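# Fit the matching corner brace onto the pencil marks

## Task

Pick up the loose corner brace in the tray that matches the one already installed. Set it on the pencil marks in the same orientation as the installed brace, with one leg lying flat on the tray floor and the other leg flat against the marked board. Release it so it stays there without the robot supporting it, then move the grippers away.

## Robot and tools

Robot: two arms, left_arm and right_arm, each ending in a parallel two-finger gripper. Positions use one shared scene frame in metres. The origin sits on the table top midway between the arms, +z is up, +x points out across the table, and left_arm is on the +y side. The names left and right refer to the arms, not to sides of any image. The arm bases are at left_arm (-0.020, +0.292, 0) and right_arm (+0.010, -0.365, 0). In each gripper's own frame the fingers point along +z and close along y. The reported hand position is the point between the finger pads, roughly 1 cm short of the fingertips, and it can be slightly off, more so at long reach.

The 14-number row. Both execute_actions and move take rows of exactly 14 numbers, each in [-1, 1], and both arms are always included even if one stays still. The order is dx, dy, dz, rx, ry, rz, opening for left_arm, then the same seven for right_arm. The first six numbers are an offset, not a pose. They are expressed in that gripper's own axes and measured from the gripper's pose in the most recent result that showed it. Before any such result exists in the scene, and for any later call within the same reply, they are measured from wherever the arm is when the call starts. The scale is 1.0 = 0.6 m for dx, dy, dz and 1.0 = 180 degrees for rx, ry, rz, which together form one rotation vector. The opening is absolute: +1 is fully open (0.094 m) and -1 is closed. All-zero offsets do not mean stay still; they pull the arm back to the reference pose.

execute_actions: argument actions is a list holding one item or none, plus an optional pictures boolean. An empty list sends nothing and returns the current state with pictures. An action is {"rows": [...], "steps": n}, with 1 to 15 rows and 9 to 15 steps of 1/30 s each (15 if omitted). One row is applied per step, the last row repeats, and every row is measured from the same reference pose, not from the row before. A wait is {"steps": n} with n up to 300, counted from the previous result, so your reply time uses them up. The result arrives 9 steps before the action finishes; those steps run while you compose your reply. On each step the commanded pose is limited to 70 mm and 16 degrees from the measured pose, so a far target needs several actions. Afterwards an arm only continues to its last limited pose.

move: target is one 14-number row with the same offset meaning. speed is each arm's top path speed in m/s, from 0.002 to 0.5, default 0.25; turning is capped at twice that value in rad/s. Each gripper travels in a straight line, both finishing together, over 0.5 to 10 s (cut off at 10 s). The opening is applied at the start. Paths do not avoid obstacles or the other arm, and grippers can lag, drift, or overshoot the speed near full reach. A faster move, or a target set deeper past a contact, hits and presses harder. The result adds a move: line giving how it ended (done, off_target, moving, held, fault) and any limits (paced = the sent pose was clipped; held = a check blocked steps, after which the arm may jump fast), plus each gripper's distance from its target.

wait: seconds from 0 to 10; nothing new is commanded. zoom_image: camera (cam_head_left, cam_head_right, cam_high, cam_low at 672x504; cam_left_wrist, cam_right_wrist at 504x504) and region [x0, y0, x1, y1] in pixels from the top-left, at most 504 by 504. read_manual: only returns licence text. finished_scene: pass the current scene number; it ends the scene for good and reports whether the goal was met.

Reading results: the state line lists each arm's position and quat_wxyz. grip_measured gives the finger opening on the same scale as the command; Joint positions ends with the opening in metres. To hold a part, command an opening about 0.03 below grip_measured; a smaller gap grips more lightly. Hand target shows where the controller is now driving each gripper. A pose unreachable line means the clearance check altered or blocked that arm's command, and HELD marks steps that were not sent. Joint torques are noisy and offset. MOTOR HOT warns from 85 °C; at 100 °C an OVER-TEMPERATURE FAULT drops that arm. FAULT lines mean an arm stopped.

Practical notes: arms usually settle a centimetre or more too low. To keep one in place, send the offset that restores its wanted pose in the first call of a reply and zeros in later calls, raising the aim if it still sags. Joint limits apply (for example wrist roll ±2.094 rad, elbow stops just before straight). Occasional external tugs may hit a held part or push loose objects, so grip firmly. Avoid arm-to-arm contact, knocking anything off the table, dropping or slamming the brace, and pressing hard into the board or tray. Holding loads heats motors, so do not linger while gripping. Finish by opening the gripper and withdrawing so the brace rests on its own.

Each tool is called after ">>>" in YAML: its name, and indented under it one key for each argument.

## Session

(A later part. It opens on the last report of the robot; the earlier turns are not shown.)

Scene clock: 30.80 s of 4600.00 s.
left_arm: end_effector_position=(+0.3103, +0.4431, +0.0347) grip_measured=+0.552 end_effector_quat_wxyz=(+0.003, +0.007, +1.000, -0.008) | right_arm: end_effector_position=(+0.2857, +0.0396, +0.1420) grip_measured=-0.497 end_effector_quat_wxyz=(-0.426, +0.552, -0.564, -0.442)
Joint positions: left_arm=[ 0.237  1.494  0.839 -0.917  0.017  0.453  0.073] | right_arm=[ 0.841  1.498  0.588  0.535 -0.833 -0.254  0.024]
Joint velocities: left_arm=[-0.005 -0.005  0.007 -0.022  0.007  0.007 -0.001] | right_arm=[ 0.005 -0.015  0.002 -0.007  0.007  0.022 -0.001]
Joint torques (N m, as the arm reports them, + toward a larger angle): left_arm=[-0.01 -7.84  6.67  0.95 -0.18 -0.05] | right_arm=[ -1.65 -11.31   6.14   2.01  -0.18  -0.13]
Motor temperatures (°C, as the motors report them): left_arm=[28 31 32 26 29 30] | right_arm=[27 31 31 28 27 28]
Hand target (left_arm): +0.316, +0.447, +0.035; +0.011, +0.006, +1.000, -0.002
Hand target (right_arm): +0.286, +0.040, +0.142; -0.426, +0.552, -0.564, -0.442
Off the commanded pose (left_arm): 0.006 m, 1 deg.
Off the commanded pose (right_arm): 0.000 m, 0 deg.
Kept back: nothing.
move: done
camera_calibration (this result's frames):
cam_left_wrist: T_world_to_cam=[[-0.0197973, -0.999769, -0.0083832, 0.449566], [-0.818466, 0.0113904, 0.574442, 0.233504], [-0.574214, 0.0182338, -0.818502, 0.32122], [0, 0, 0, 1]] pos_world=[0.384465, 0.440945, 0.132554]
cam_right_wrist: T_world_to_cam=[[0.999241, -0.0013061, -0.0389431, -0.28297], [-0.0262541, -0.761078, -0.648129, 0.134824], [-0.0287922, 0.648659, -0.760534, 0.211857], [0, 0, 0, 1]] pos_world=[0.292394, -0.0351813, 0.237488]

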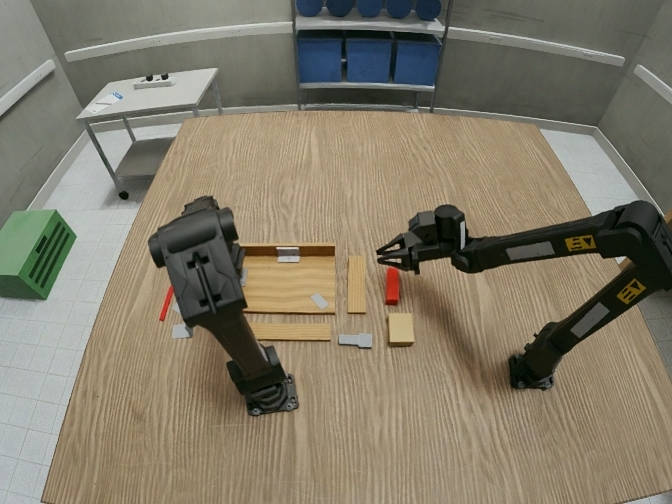

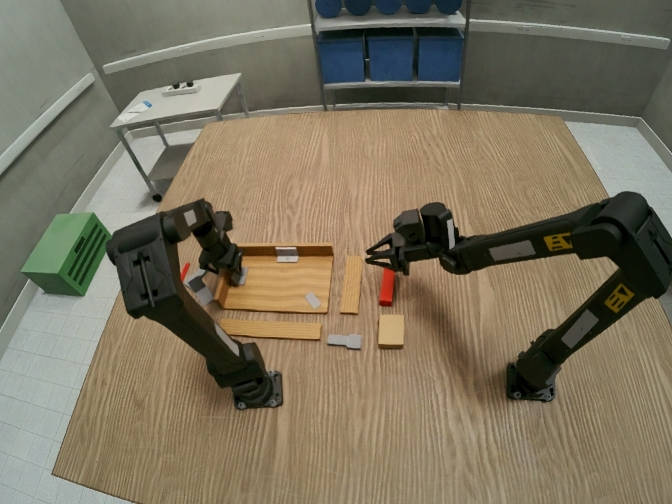

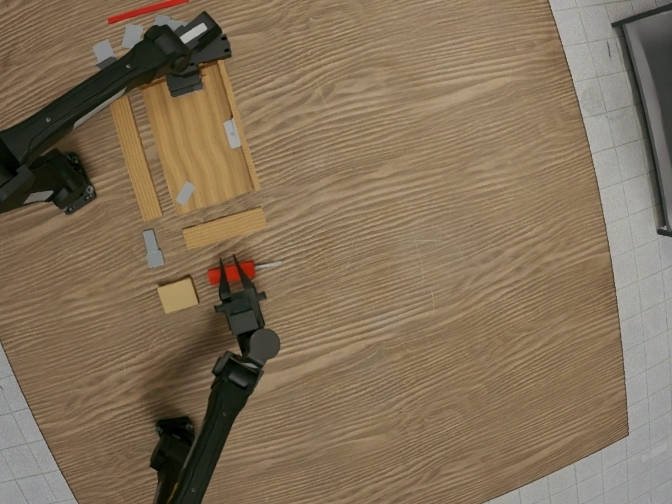

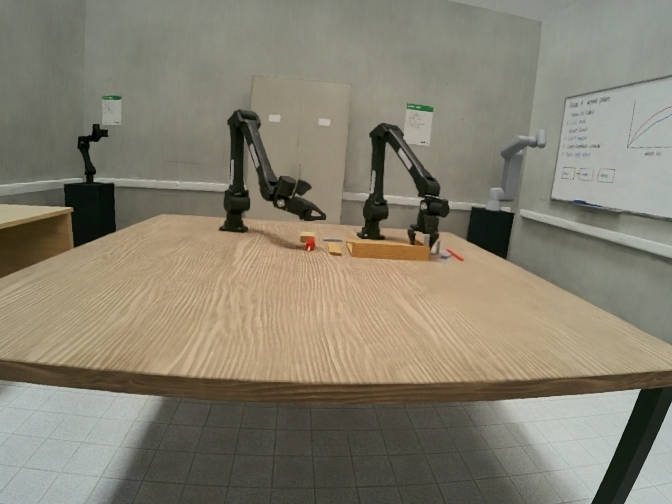

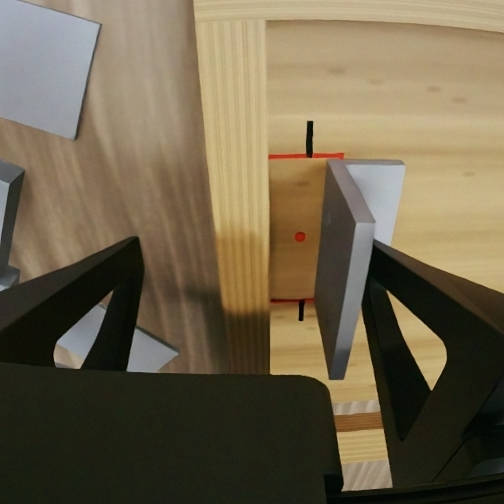

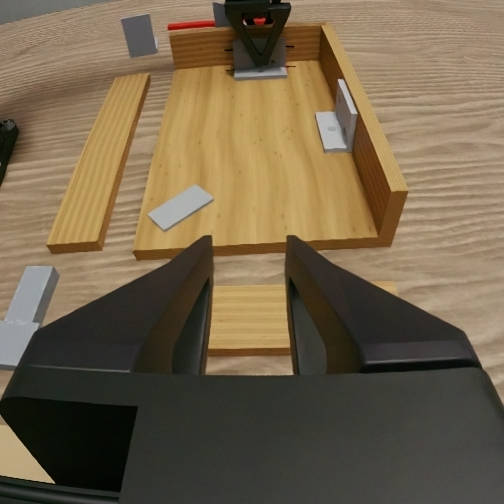

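>>> execute_actions:
  actions:
    - {"rows":[[-0.008,0.003,0,-0.003,-0.005,0,0.45,0,0,0,0,0,0,-0.5],[-0.008,0.003,0,-0.003,-0.005,0,0.37,0,0,0,0,0,0,-0.5],[-0.008,0.003,0,-0.003,-0.005,0,0.32,0,0,0,0,0,0,-0.5],[-0.008,0.003,0,-0.003,-0.005,0,0.28,0,0,0,0,0,0,-0.5],[-0.008,0.003,0,-0.003,-0.005,0,0.25,0,0,0,0,0,0,-0.5],[-0.008,0.003,0,-0.003,-0.005,0,0.22,0,0,0,0,0,0,-0.5],[-0.008,0.003,0,-0.003,-0.005,0,0.185,0,0,0,0,0,0,-0.5],[-0.008,0.003,0,-0.003,-0.005,0,0.15,0,0,0,0,0,0,-0.5],[-0.008,0.003,0,-0.003,-0.005,0,0.11,0,0,0,0,0,0,-0.5],[-0.008,0.003,0,-0.003,-0.005,0,0.07,0,0,0,0,0,0,-0.5],[-0.008,0.003,0,-0.003,-0.005,0,0.03,0,0,0,0,0,0,-0.5],[-0.008,0.003,0,-0.003,-0.005,0,-0.01,0,0,0,0,0,0,-0.5],[-0.008,0.003,0,-0.003,-0.005,0,-0.05,0,0,0,0,0,0,-0.5],[-0.008,0.003,0,-0.003,-0.005,0,-0.09,0,0,0,0,0,0,-0.5],[-0.008,0.003,0,-0.003,-0.005,0,-0.13,0,0,0,0,0,0,-0.5]]}

>>> execute_actions:
  actions:
    - {"rows":[[-0.008,0.003,0,-0.003,-0.005,0,-0.17,0,0,0,0,0,0,-0.5],[-0.008,0.003,0,-0.003,-0.005,0,-0.21,0,0,0,0,0,0,-0.5],[-0.008,0.003,0,-0.003,-0.005,0,-0.25,0,0,0,0,0,0,-0.5],[-0.008,0.003,0,-0.003,-0.005,0,-0.29,0,0,0,0,0,0,-0.5],[-0.008,0.003,0,-0.003,-0.005,0,-0.33,0,0,0,0,0,0,-0.5],[-0.008,0.003,0,-0.003,-0.005,0,-0.37,0,0,0,0,0,0,-0.5],[-0.008,0.003,0,-0.003,-0.005,0,-0.41,0,0,0,0,0,0,-0.5],[-0.008,0.003,0,-0.003,-0.005,0,-0.445,0,0,0,0,0,0,-0.5],[-0.008,0.003,0,-0.003,-0.005,0,-0.475,0,0,0,0,0,0,-0.5],[-0.008,0.003,0,-0.003,-0.005,0,-0.50,0,0,0,0,0,0,-0.5],[-0.008,0.003,0,-0.003,-0.005,0,-0.52,0,0,0,0,0,0,-0.5],[-0.008,0.003,0,-0.003,-0.005,0,-0.54,0,0,0,0,0,0,-0.5],[-0.008,0.003,0,-0.003,-0.005,0,-0.555,0,0,0,0,0,0,-0.5],[-0.008,0.003,0,-0.003,-0.005,0,-0.57,0,0,0,0,0,0,-0.5],[-0.008,0.003,0,-0.003,-0.005,0,-0.585,0,0,0,0,0,0,-0.5]]}

>>> execute_actions:
  actions:
    - {"rows":[[-0.008,0.003,0,-0.003,-0.005,0,-0.595,0,0,0,0,0,0,-0.5],[-0.008,0.003,0,-0.003,-0.005,0,-0.605,0,0,0,0,0,0,-0.5],[-0.008,0.003,0,-0.003,-0.005,0,-0.615,0,0,0,0,0,0,-0.5],[-0.008,0.003,0,-0.003,-0.005,0,-0.625,0,0,0,0,0,0,-0.5],[-0.008,0.003,0,-0.003,-0.005,0,-0.635,0,0,0,0,0,0,-0.5],[-0.008,0.003,0,-0.003,-0.005,0,-0.645,0,0,0,0,0,0,-0.5],[-0.008,0.003,0,-0.003,-0.005,0,-0.655,0,0,0,0,0,0,-0.5]],"steps":10}

>>> wait:
  seconds: 0.1

>>> zoom_image:
  camera: "cam_right_wrist"
  region: [200, 10, 320, 100]

Scene clock: 33.50 s of 4600.00 s.
left_arm: end_effector_position=(+0.3103, +0.4431, +0.0347) grip_measured=+0.237 end_effector_quat_wxyz=(+0.003, +0.007, +1.000, -0.008) | right_arm: end_effector_position=(+0.2857, +0.0396, +0.1420) grip_measured=-0.497 end_effector_quat_wxyz=(-0.426, +0.552, -0.564, -0.442)
Joint positions: left_arm=[ 0.237  1.494  0.839 -0.917  0.017  0.453  0.058] | right_arm=[ 0.841  1.498  0.588  0.535 -0.833 -0.254  0.024]
Joint velocities: left_arm=[ 0.005 -0.005  0.022  0.002 -0.022 -0.037 -0.033] | right_arm=[-0.024 -0.005 -0.022  0.007 -0.081 -0.007 -0.001]
Joint torques (N m, as the arm reports them, + toward a larger angle): left_arm=[-0.33 -7.83  6.48  1.   -0.1  -0.09] | right_arm=[ -1.96 -12.25   5.97   2.09  -0.15  -0.15]
Motor temperatures (°C, as the motors report them): left_arm=[28 31 31 26 29 30] | right_arm=[27 31 31 28 27 28]
Steps of this call (steps 1 to 75: nothing new was sent; steps 76 to 81: the first 6 steps of this action). Readings (end_effector_position):
76: left_arm (+0.3103, +0.4431, +0.0347) | right_arm (+0.2857, +0.0396, +0.1420)
77: left_arm (+0.3103, +0.4431, +0.0347) | right_arm (+0.2857, +0.0396, +0.1420)
79: left_arm (+0.3103, +0.4431, +0.0347) | right_arm (+0.2857, +0.0396, +0.1420)
81: the state above

Scene clock: 34.00 s of 4600.00 s.
left_arm: end_effector_position=(+0.3103, +0.4431, +0.0347) grip_measured=-0.348 end_effector_quat_wxyz=(+0.003, +0.007, +1.000, -0.008) | right_arm: end_effector_position=(+0.2857, +0.0396, +0.1420) grip_measured=-0.497 end_effector_quat_wxyz=(-0.426, +0.552, -0.564, -0.442)
Joint positions: left_arm=[ 0.237  1.494  0.839 -0.917  0.017  0.453  0.031] | right_arm=[ 0.841  1.498  0.588  0.535 -0.833 -0.254  0.024]
Joint velocities: left_arm=[ 0.005 -0.005 -0.007 -0.017 -0.095  0.007 -0.042] | right_arm=[-0.015 -0.005 -0.002  0.007 -0.022  0.007  0.   ]
Joint torques (N m, as the arm reports them, + toward a larger angle): left_arm=[-0.11 -8.54  6.53  0.89 -0.1  -0.11] | right_arm=[ -2.   -11.69   6.02   1.93  -0.16  -0.16]
Motor temperatures (°C, as the motors report them): left_arm=[28 31 31 26 29 30] | right_arm=[27 31 31 28 27 28]
Off your previous action's commanded pose (left_arm): 0.005 m, 1 deg at its last step (step 9 of this call).
Off your previous action's commanded pose (right_arm): 0.000 m, 0 deg at its last step (step 9 of this call).
Steps of this call (steps 1 to 9: the last 9 steps of your previous action; steps 10 to 15: the first 6 steps of this action, its rows measured from where the robot was after step 9). Readings (end_effector_position):
9: left_arm (+0.3103, +0.4431, +0.0347) | right_arm (+0.2857, +0.0396, +0.1420)
10: left_arm (+0.3103, +0.4431, +0.0347) | right_arm (+0.2857, +0.0396, +0.1420)
11: left_arm (+0.3103, +0.4431, +0.0347) | right_arm (+0.2857, +0.0396, +0.1420)
13: left_arm (+0.3103, +0.4431, +0.0347) | right_arm (+0.2857, +0.0396, +0.1420)
15: the state above

Scene clock: 34.33 s of 4600.00 s.
left_arm: end_effector_position=(+0.3102, +0.4425, +0.0345) grip_measured=-0.587 end_effector_quat_wxyz=(+0.003, +0.007, +1.000, -0.009) | right_arm: end_effector_position=(+0.2857, +0.0396, +0.1420) grip_measured=-0.497 end_effector_quat_wxyz=(-0.426, +0.552, -0.564, -0.442)
Joint positions: left_arm=[ 0.236  1.494  0.838 -0.917  0.019  0.453  0.019] | right_arm=[ 0.841  1.498  0.588  0.535 -0.833 -0.254  0.024]
Joint velocities: left_arm=[-0.005  0.015  0.002 -0.017  0.051 -0.022 -0.012] | right_arm=[-0.024 -0.005 -0.002 -0.012 -0.051 -0.022 -0.001]
Joint torques (N m, as the arm reports them, + toward a larger angle): left_arm=[ 0.48 -8.25  6.37  0.83 -0.16 -0.05] | right_arm=[ -1.81 -11.66   5.87   2.19  -0.12  -0.18]
Motor temperatures (°C, as the motors report them): left_arm=[28 31 31 26 29 30] | right_arm=[27 31 31 28 27 28]
Off your previous action's commanded pose (left_arm): 0.005 m, 1 deg at its last step (step 9 of this call).
Off your previous action's commanded pose (right_arm): 0.000 m, 0 deg at its last step (step 9 of this call).
Steps of this call (steps 1 to 9: the last 9 steps of your previous action; step 10: the first step of this action, its rows measured from where the robot was after step 9). Readings (end_effector_position):
9: left_arm (+0.3102, +0.4429, +0.0346) | right_arm (+0.2857, +0.0396, +0.1420)
10: the state above

Scene clock: 34.73 s of 4600.00 s.
left_arm: end_effector_position=(+0.3105, +0.4418, +0.0343) grip_measured=-0.644 end_effector_quat_wxyz=(+0.004, -0.000, +1.000, -0.010) | right_arm: end_effector_position=(+0.2857, +0.0396, +0.1420) grip_measured=-0.497 end_effector_quat_wxyz=(-0.426, +0.552, -0.564, -0.442)
Joint positions: left_arm=[ 0.235  1.494  0.837 -0.916  0.022  0.438  0.017] | right_arm=[ 0.841  1.498  0.588  0.535 -0.833 -0.254  0.024]
Joint velocities: left_arm=[-0.015  0.005 -0.027 -0.002 -0.051 -0.037  0.001] | right_arm=[-0.005 -0.005  0.002 -0.007 -0.037  0.007 -0.   ]
Joint torques (N m, as the arm reports them, + toward a larger angle): left_arm=[-0.36 -7.84  6.59  0.84 -0.21  0.14] | right_arm=[ -2.08 -11.39   5.84   2.09  -0.15  -0.13]
Motor temperatures (°C, as the motors report them): left_arm=[28 31 31 26 29 30] | right_arm=[27 31 31 28 27 28]
Hand target (left_arm): +0.315, +0.444, +0.035; +0.011, +0.007, +1.000, -0.004
Hand target (right_arm): +0.286, +0.040, +0.142; -0.426, +0.552, -0.564, -0.442
Off the commanded pose (left_arm): 0.005 m, 1 deg.
Off the commanded pose (right_arm): 0.000 m, 0 deg.
Kept back: nothing.
Steps of this call (steps 1 to 9: the last 9 steps of your previous action; steps 10 to 12: nothing new was sent). Readings (end_effector_position):
1: left_arm (+0.3103, +0.4422, +0.0345) | right_arm (+0.2857, +0.0396, +0.1420)
2: left_arm (+0.3102, +0.4420, +0.0344) | right_arm (+0.2857, +0.0396, +0.1420)
4: left_arm (+0.3102, +0.4416, +0.0343) | right_arm (+0.2857, +0.0396, +0.1420)
8: left_arm (+0.3105, +0.4418, +0.0343) | right_arm (+0.2857, +0.0396, +0.1420)
12: the state above
camera_calibration (this result's frames):
cam_left_wrist: T_world_to_cam=[[-0.00566907, -0.999975, -0.00415647, 0.44376], [-0.819515, 0.00226407, 0.573053, 0.23838], [-0.573029, 0.00665497, -0.819508, 0.3258], [0, 0, 0, 1]] pos_world=[0.384565, 0.441041, 0.132236]
cam_right_wrist: T_world_to_cam=[[0.999241, -0.0013061, -0.0389431, -0.28297], [-0.0262541, -0.761078, -0.648129, 0.134824], [-0.0287922, 0.648659, -0.760534, 0.211857], [0, 0, 0, 1]] pos_world=[0.292394, -0.0351813, 0.237488]

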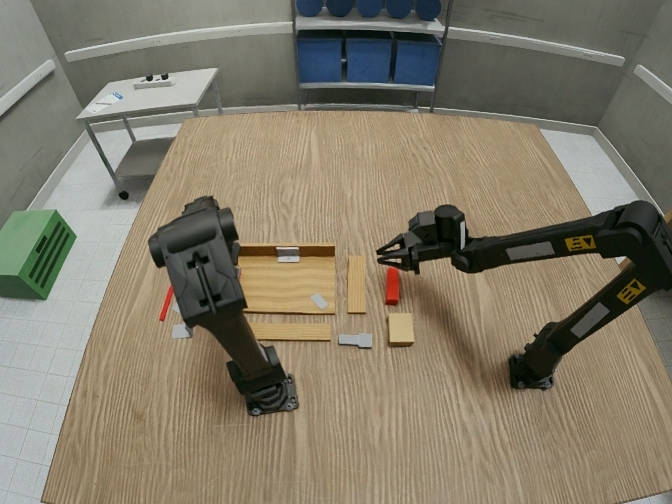

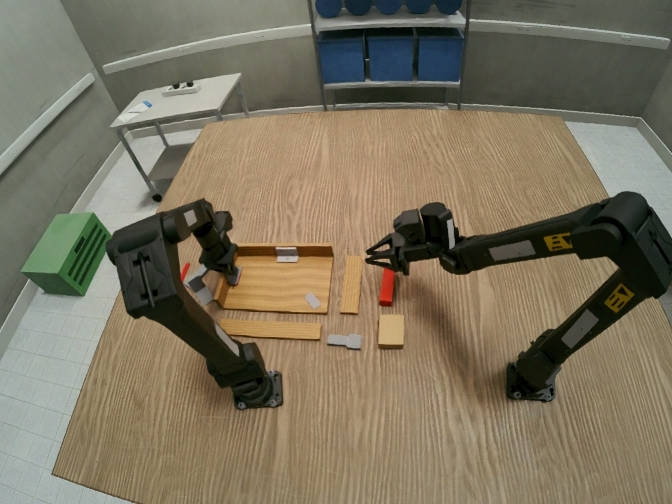

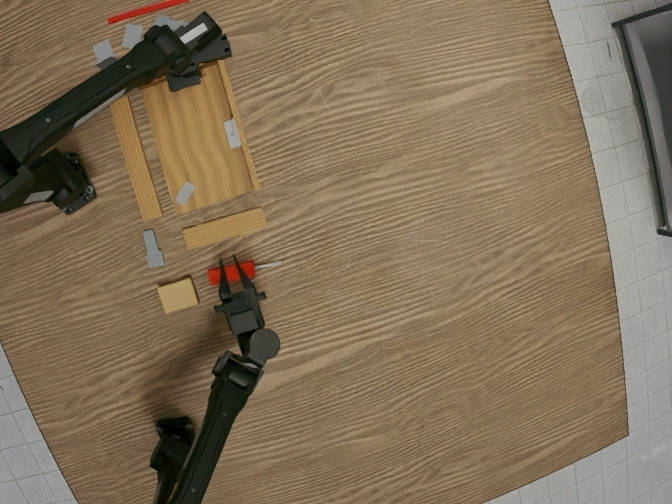

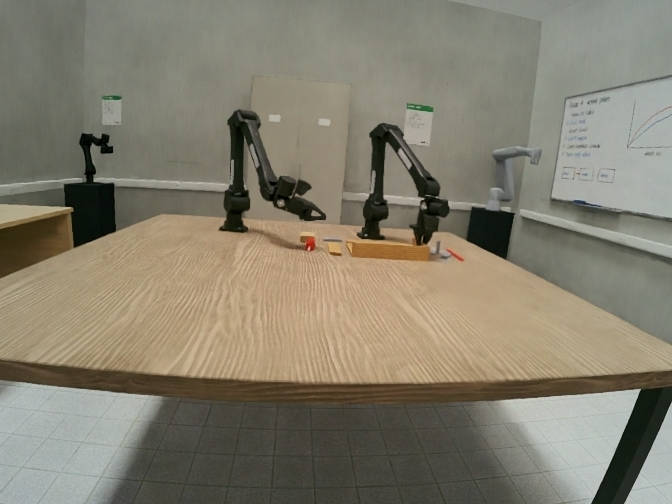

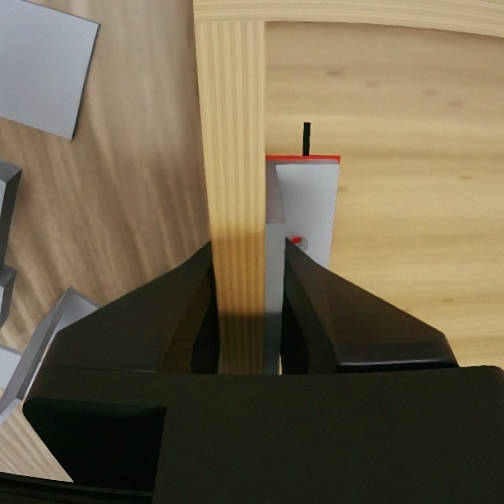

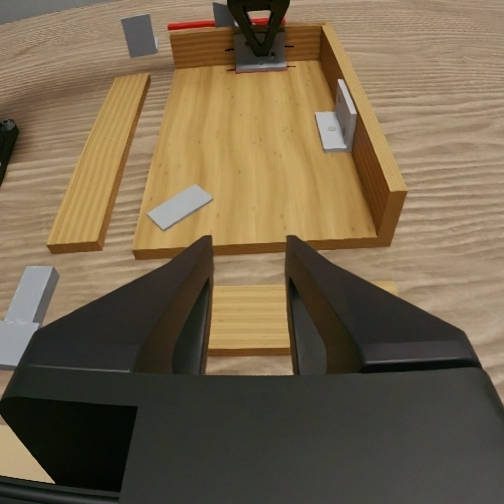

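Region (200, 10, 320, 100) of cam_right_wrist's 504x504 image, scaled by 4.200, with more detail than that image has; it fills the top 378 rows of this view, and the rest is white.

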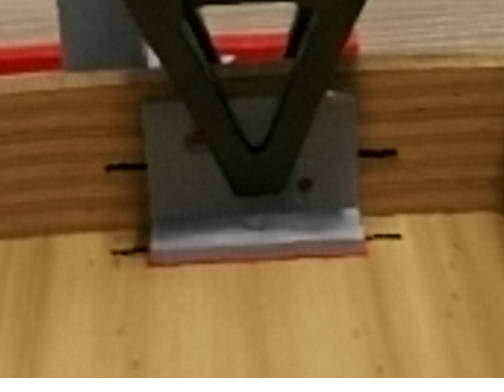

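Centred and flush. Release and lift clear.

>>> execute_actions:
  actions:
    - {"rows":[[-0.007,0.003,0,0,-0.004,0,-0.62,0,0,0,0,0,0,-0.5],[-0.007,0.003,0,0,-0.004,0,-0.55,0,0,0,0,0,0,-0.5],[-0.007,0.003,0,0,-0.004,0,-0.45,0,0,0,0,0,0,-0.5],[-0.007,0.003,0,0,-0.004,0,-0.3,0,0,0,0,0,0,-0.5],[-0.007,0.003,0,0,-0.004,0,-0.15,0,0,0,0,0,0,-0.5],[-0.007,0.003,0,0,-0.004,0,-0.1,0,0,0,0,0,0,-0.5]],"steps":9}

>>> move:
  target: [-0.03,0.008,-0.28,0,0,0,-0.1, 0,0,0,0,0,0,-0.5]
  speed: 0.2

>>> zoom_image:
  camera: "cam_right_wrist"
  region: [200, 10, 320, 100]

Scene clock: 35.40 s of 4600.00 s.
left_arm: end_effector_position=(+0.3105, +0.4418, +0.0343) grip_measured=-0.644 end_effector_quat_wxyz=(+0.004, -0.000, +1.000, -0.010) | right_arm: end_effector_position=(+0.2857, +0.0396, +0.1420) grip_measured=-0.497 end_effector_quat_wxyz=(-0.426, +0.552, -0.564, -0.442)
Joint positions: left_arm=[ 0.235  1.494  0.837 -0.916  0.022  0.437  0.017] | right_arm=[ 0.841  1.498  0.588  0.535 -0.833 -0.254  0.024]
Joint velocities: left_arm=[-0.005 -0.015  0.007 -0.007  0.037 -0.051 -0.001] | right_arm=[-0.015 -0.005  0.007  0.002 -0.037 -0.022 -0.   ]
Joint torques (N m, as the arm reports them, + toward a larger angle): left_arm=[-0.16 -7.51  6.48  0.87 -0.24  0.1 ] | right_arm=[ -2.3  -11.41   5.94   2.13  -0.17  -0.13]
Motor temperatures (°C, as the motors report them): left_arm=[28 31 31 26 29 30] | right_arm=[27 31 31 28 27 28]
Kept back: the last 9 steps of this action.
Steps of this call (steps 1 to 20: nothing new was sent). Readings (end_effector_position):
1: left_arm (+0.3105, +0.4418, +0.0343) | right_arm (+0.2857, +0.0396, +0.1420)
2: left_arm (+0.3105, +0.4418, +0.0343) | right_arm (+0.2857, +0.0396, +0.1420)
4: left_arm (+0.3105, +0.4418, +0.0343) | right_arm (+0.2857, +0.0396, +0.1420)
8: left_arm (+0.3105, +0.4418, +0.0343) | right_arm (+0.2857, +0.0396, +0.1420)
20: the state above

Scene clock: 37.10 s of 4600.00 s.
left_arm: end_effector_position=(+0.3167, +0.4444, +0.1847) grip_measured=-0.102 end_effector_quat_wxyz=(-0.011, -0.001, +1.000, -0.018) | right_arm: end_effector_position=(+0.2857, +0.0396, +0.1420) grip_measured=-0.497 end_effector_quat_wxyz=(-0.426, +0.552, -0.564, -0.442)
Joint positions: left_arm=[ 0.235  1.351  1.128 -1.383  0.023  0.437  0.042] | right_arm=[ 0.841  1.498  0.588  0.535 -0.833 -0.254  0.024]
Joint velocities: left_arm=[-0.015 -0.005 -0.007  0.007  0.007  0.007 -0.   ] | right_arm=[-0.005  0.005  0.012  0.012 -0.022 -0.066  0.   ]
Joint torques (N m, as the arm reports them, + toward a larger angle): left_arm=[-0.22 -7.89 11.23 -0.37 -0.04 -0.04] | right_arm=[ -1.79 -11.76   5.99   2.04  -0.16  -0.14]
Motor temperatures (°C, as the motors report them): left_arm=[28 31 31 26 29 30] | right_arm=[27 31 31 28 27 28]
Hand target (left_arm): +0.325, +0.448, +0.203; +0.004, -0.001, +1.000, -0.011
Hand target (right_arm): +0.286, +0.040, +0.142; -0.426, +0.552, -0.564, -0.442
Off your previous action's commanded pose (left_arm): 0.005 m, 1 deg at its last step (step 9 of this call).
Off your previous action's commanded pose (right_arm): 0.000 m, 0 deg at its last step (step 9 of this call).
Off the commanded pose (left_arm): 0.021 m, 2 deg.
Off the commanded pose (right_arm): 0.000 m, 0 deg.
Kept back: nothing.
move: off_target (left_arm)
camera_calibration (this result's frames):
cam_left_wrist: T_world_to_cam=[[-0.00477877, -0.999925, 0.0112689, 0.443951], [-0.802001, 0.0105635, 0.597229, 0.143575], [-0.597303, -0.00618364, -0.801992, 0.462728], [0, 0, 0, 1]] pos_world=[0.393658, 0.445262, 0.280354]
cam_right_wrist: T_world_to_cam=[[0.999241, -0.0013061, -0.0389431, -0.28297], [-0.0262541, -0.761078, -0.648129, 0.134824], [-0.0287922, 0.648659, -0.760534, 0.211857], [0, 0, 0, 1]] pos_world=[0.292394, -0.0351813, 0.237488]

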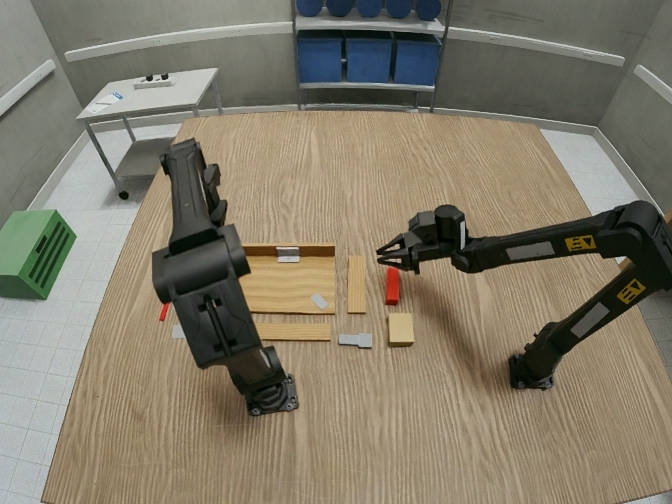

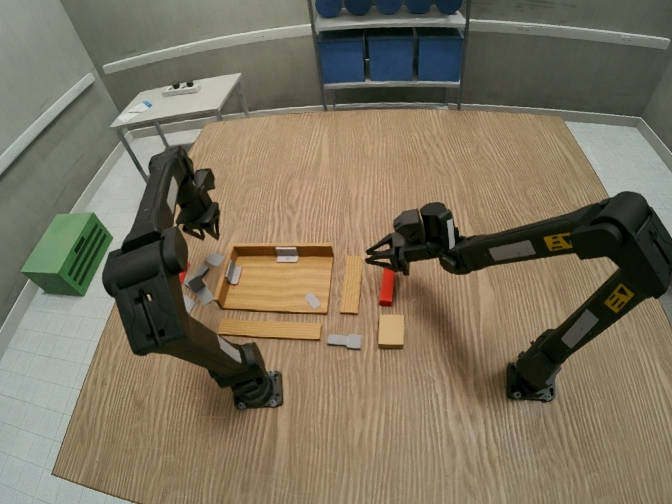

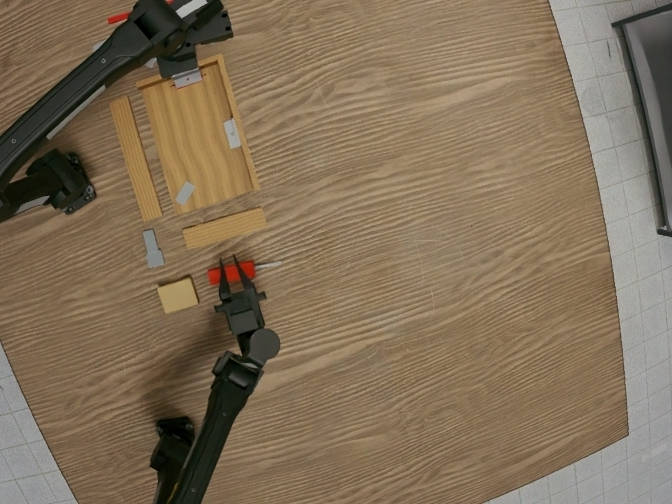

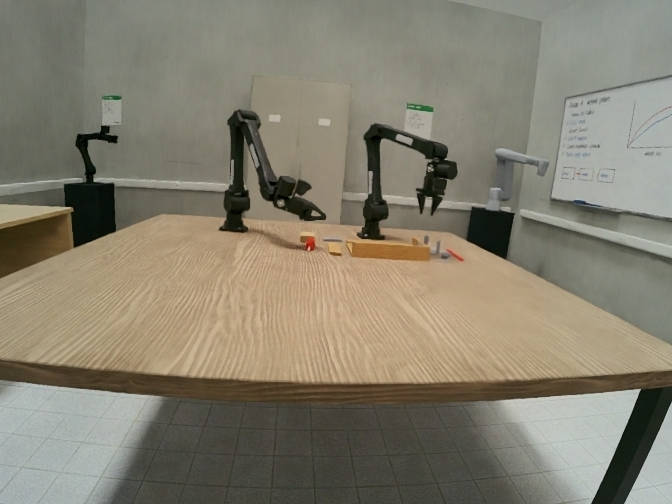

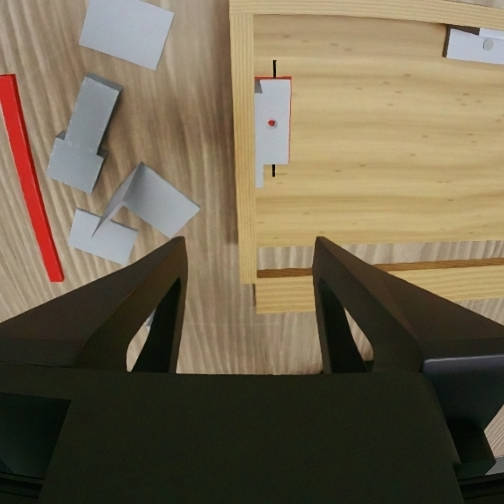

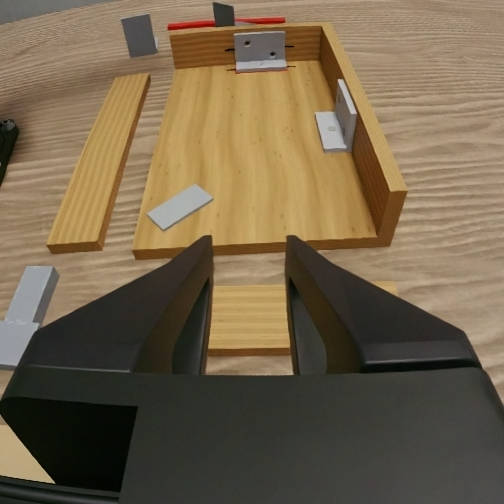

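Region (200, 10, 320, 100) of cam_right_wrist's 504x504 image, scaled by 4.200, with more detail than that image has; it fills the top 378 rows of this view, and the rest is white.

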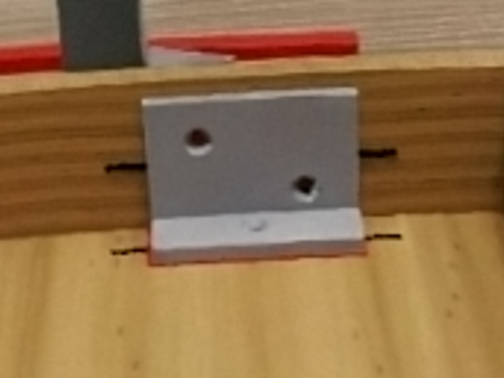

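>>> move:
  target: [-0.02,0.15,-0.03,0,0,0,-0.1, 0,0,0,0,0,0,-0.5]
  speed: 0.25

>>> finished_scene:
  scene: 2

Scene clock: 38.27 s of 4600.00 s.
left_arm: end_effector_position=(+0.3186, +0.5300, +0.1827) grip_measured=-0.102 end_effector_quat_wxyz=(-0.022, -0.009, +0.999, -0.027) | right_arm: end_effector_position=(+0.2857, +0.0396, +0.1420) grip_measured=-0.497 end_effector_quat_wxyz=(-0.426, +0.552, -0.564, -0.442)
Joint positions: left_arm=[ 0.42   1.488  1.262 -1.413  0.019  0.606  0.042] | right_arm=[ 0.841  1.498  0.588  0.535 -0.833 -0.254  0.024]
Joint velocities: left_arm=[-0.024 -0.005 -0.002  0.017  0.051 -0.037 -0.   ] | right_arm=[-0.005 -0.015 -0.002  0.002 -0.051 -0.051 -0.   ]
Joint torques (N m, as the arm reports them, + toward a larger angle): left_arm=[-0.95 -9.16 11.44 -0.32 -0.05  0.02] | right_arm=[ -1.96 -12.01   5.98   2.03  -0.2   -0.15]
Motor temperatures (°C, as the motors report them): left_arm=[28 31 32 26 29 30] | right_arm=[27 31 31 28 27 28]
Hand target (left_arm): +0.329, +0.535, +0.199; -0.010, -0.001, +1.000, -0.019
Hand target (right_arm): +0.286, +0.040, +0.142; -0.426, +0.552, -0.564, -0.442
Off the commanded pose (left_arm): 0.020 m, 2 deg.
Off the commanded pose (right_arm): 0.000 m, 0 deg.
Kept back: nothing.
move: off_target (left_arm)
camera_calibration (this result's frames):
cam_left_wrist: T_world_to_cam=[[0.0113747, -0.999479, 0.0301905, 0.520689], [-0.788406, 0.00960673, 0.61508, 0.138285], [-0.61505, -0.0307987, -0.787887, 0.478923], [0, 0, 0, 1]] pos_world=[0.397664, 0.53384, 0.276561]
cam_right_wrist: T_world_to_cam=[[0.999241, -0.0013061, -0.0389431, -0.28297], [-0.0262541, -0.761078, -0.648129, 0.134824], [-0.0287922, 0.648659, -0.760534, 0.211857], [0, 0, 0, 1]] pos_world=[0.292394, -0.0351813, 0.237488]

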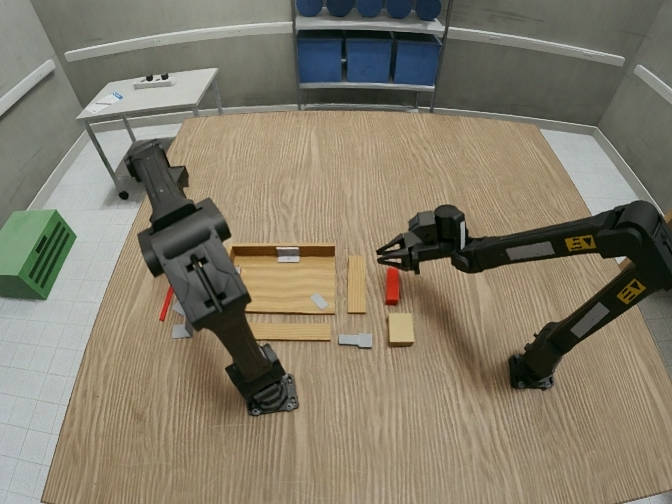

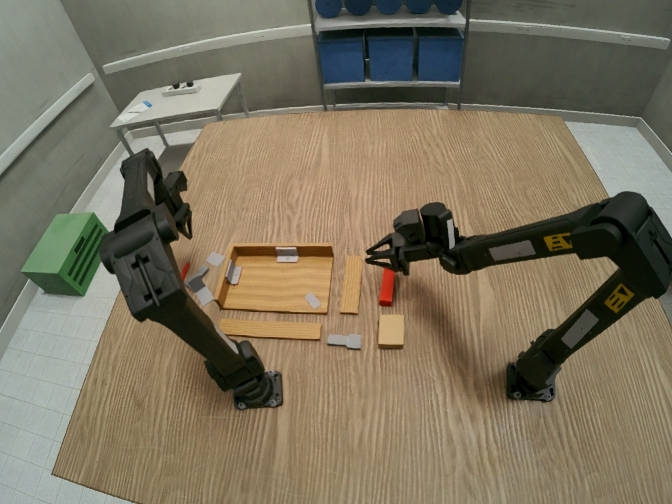

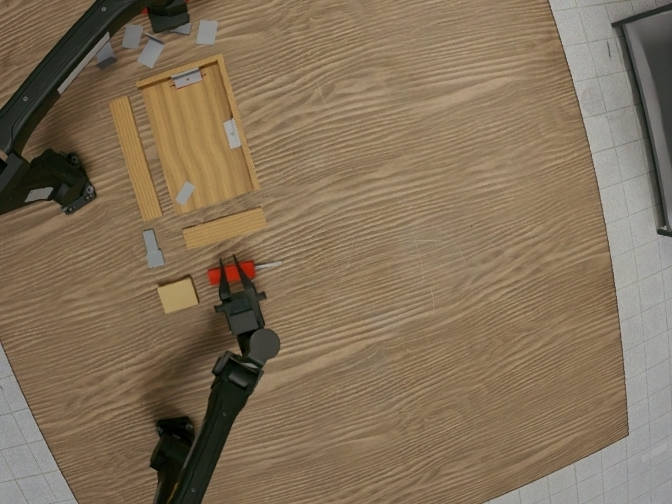

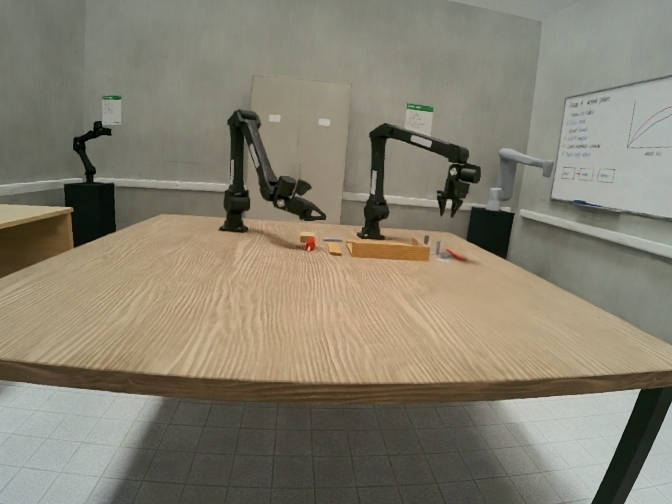

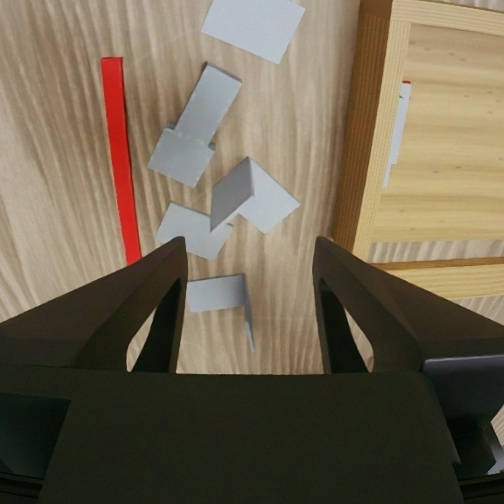

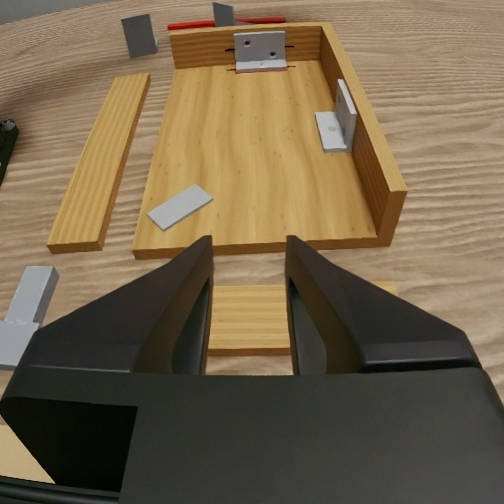

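The scene is finished: the task was done.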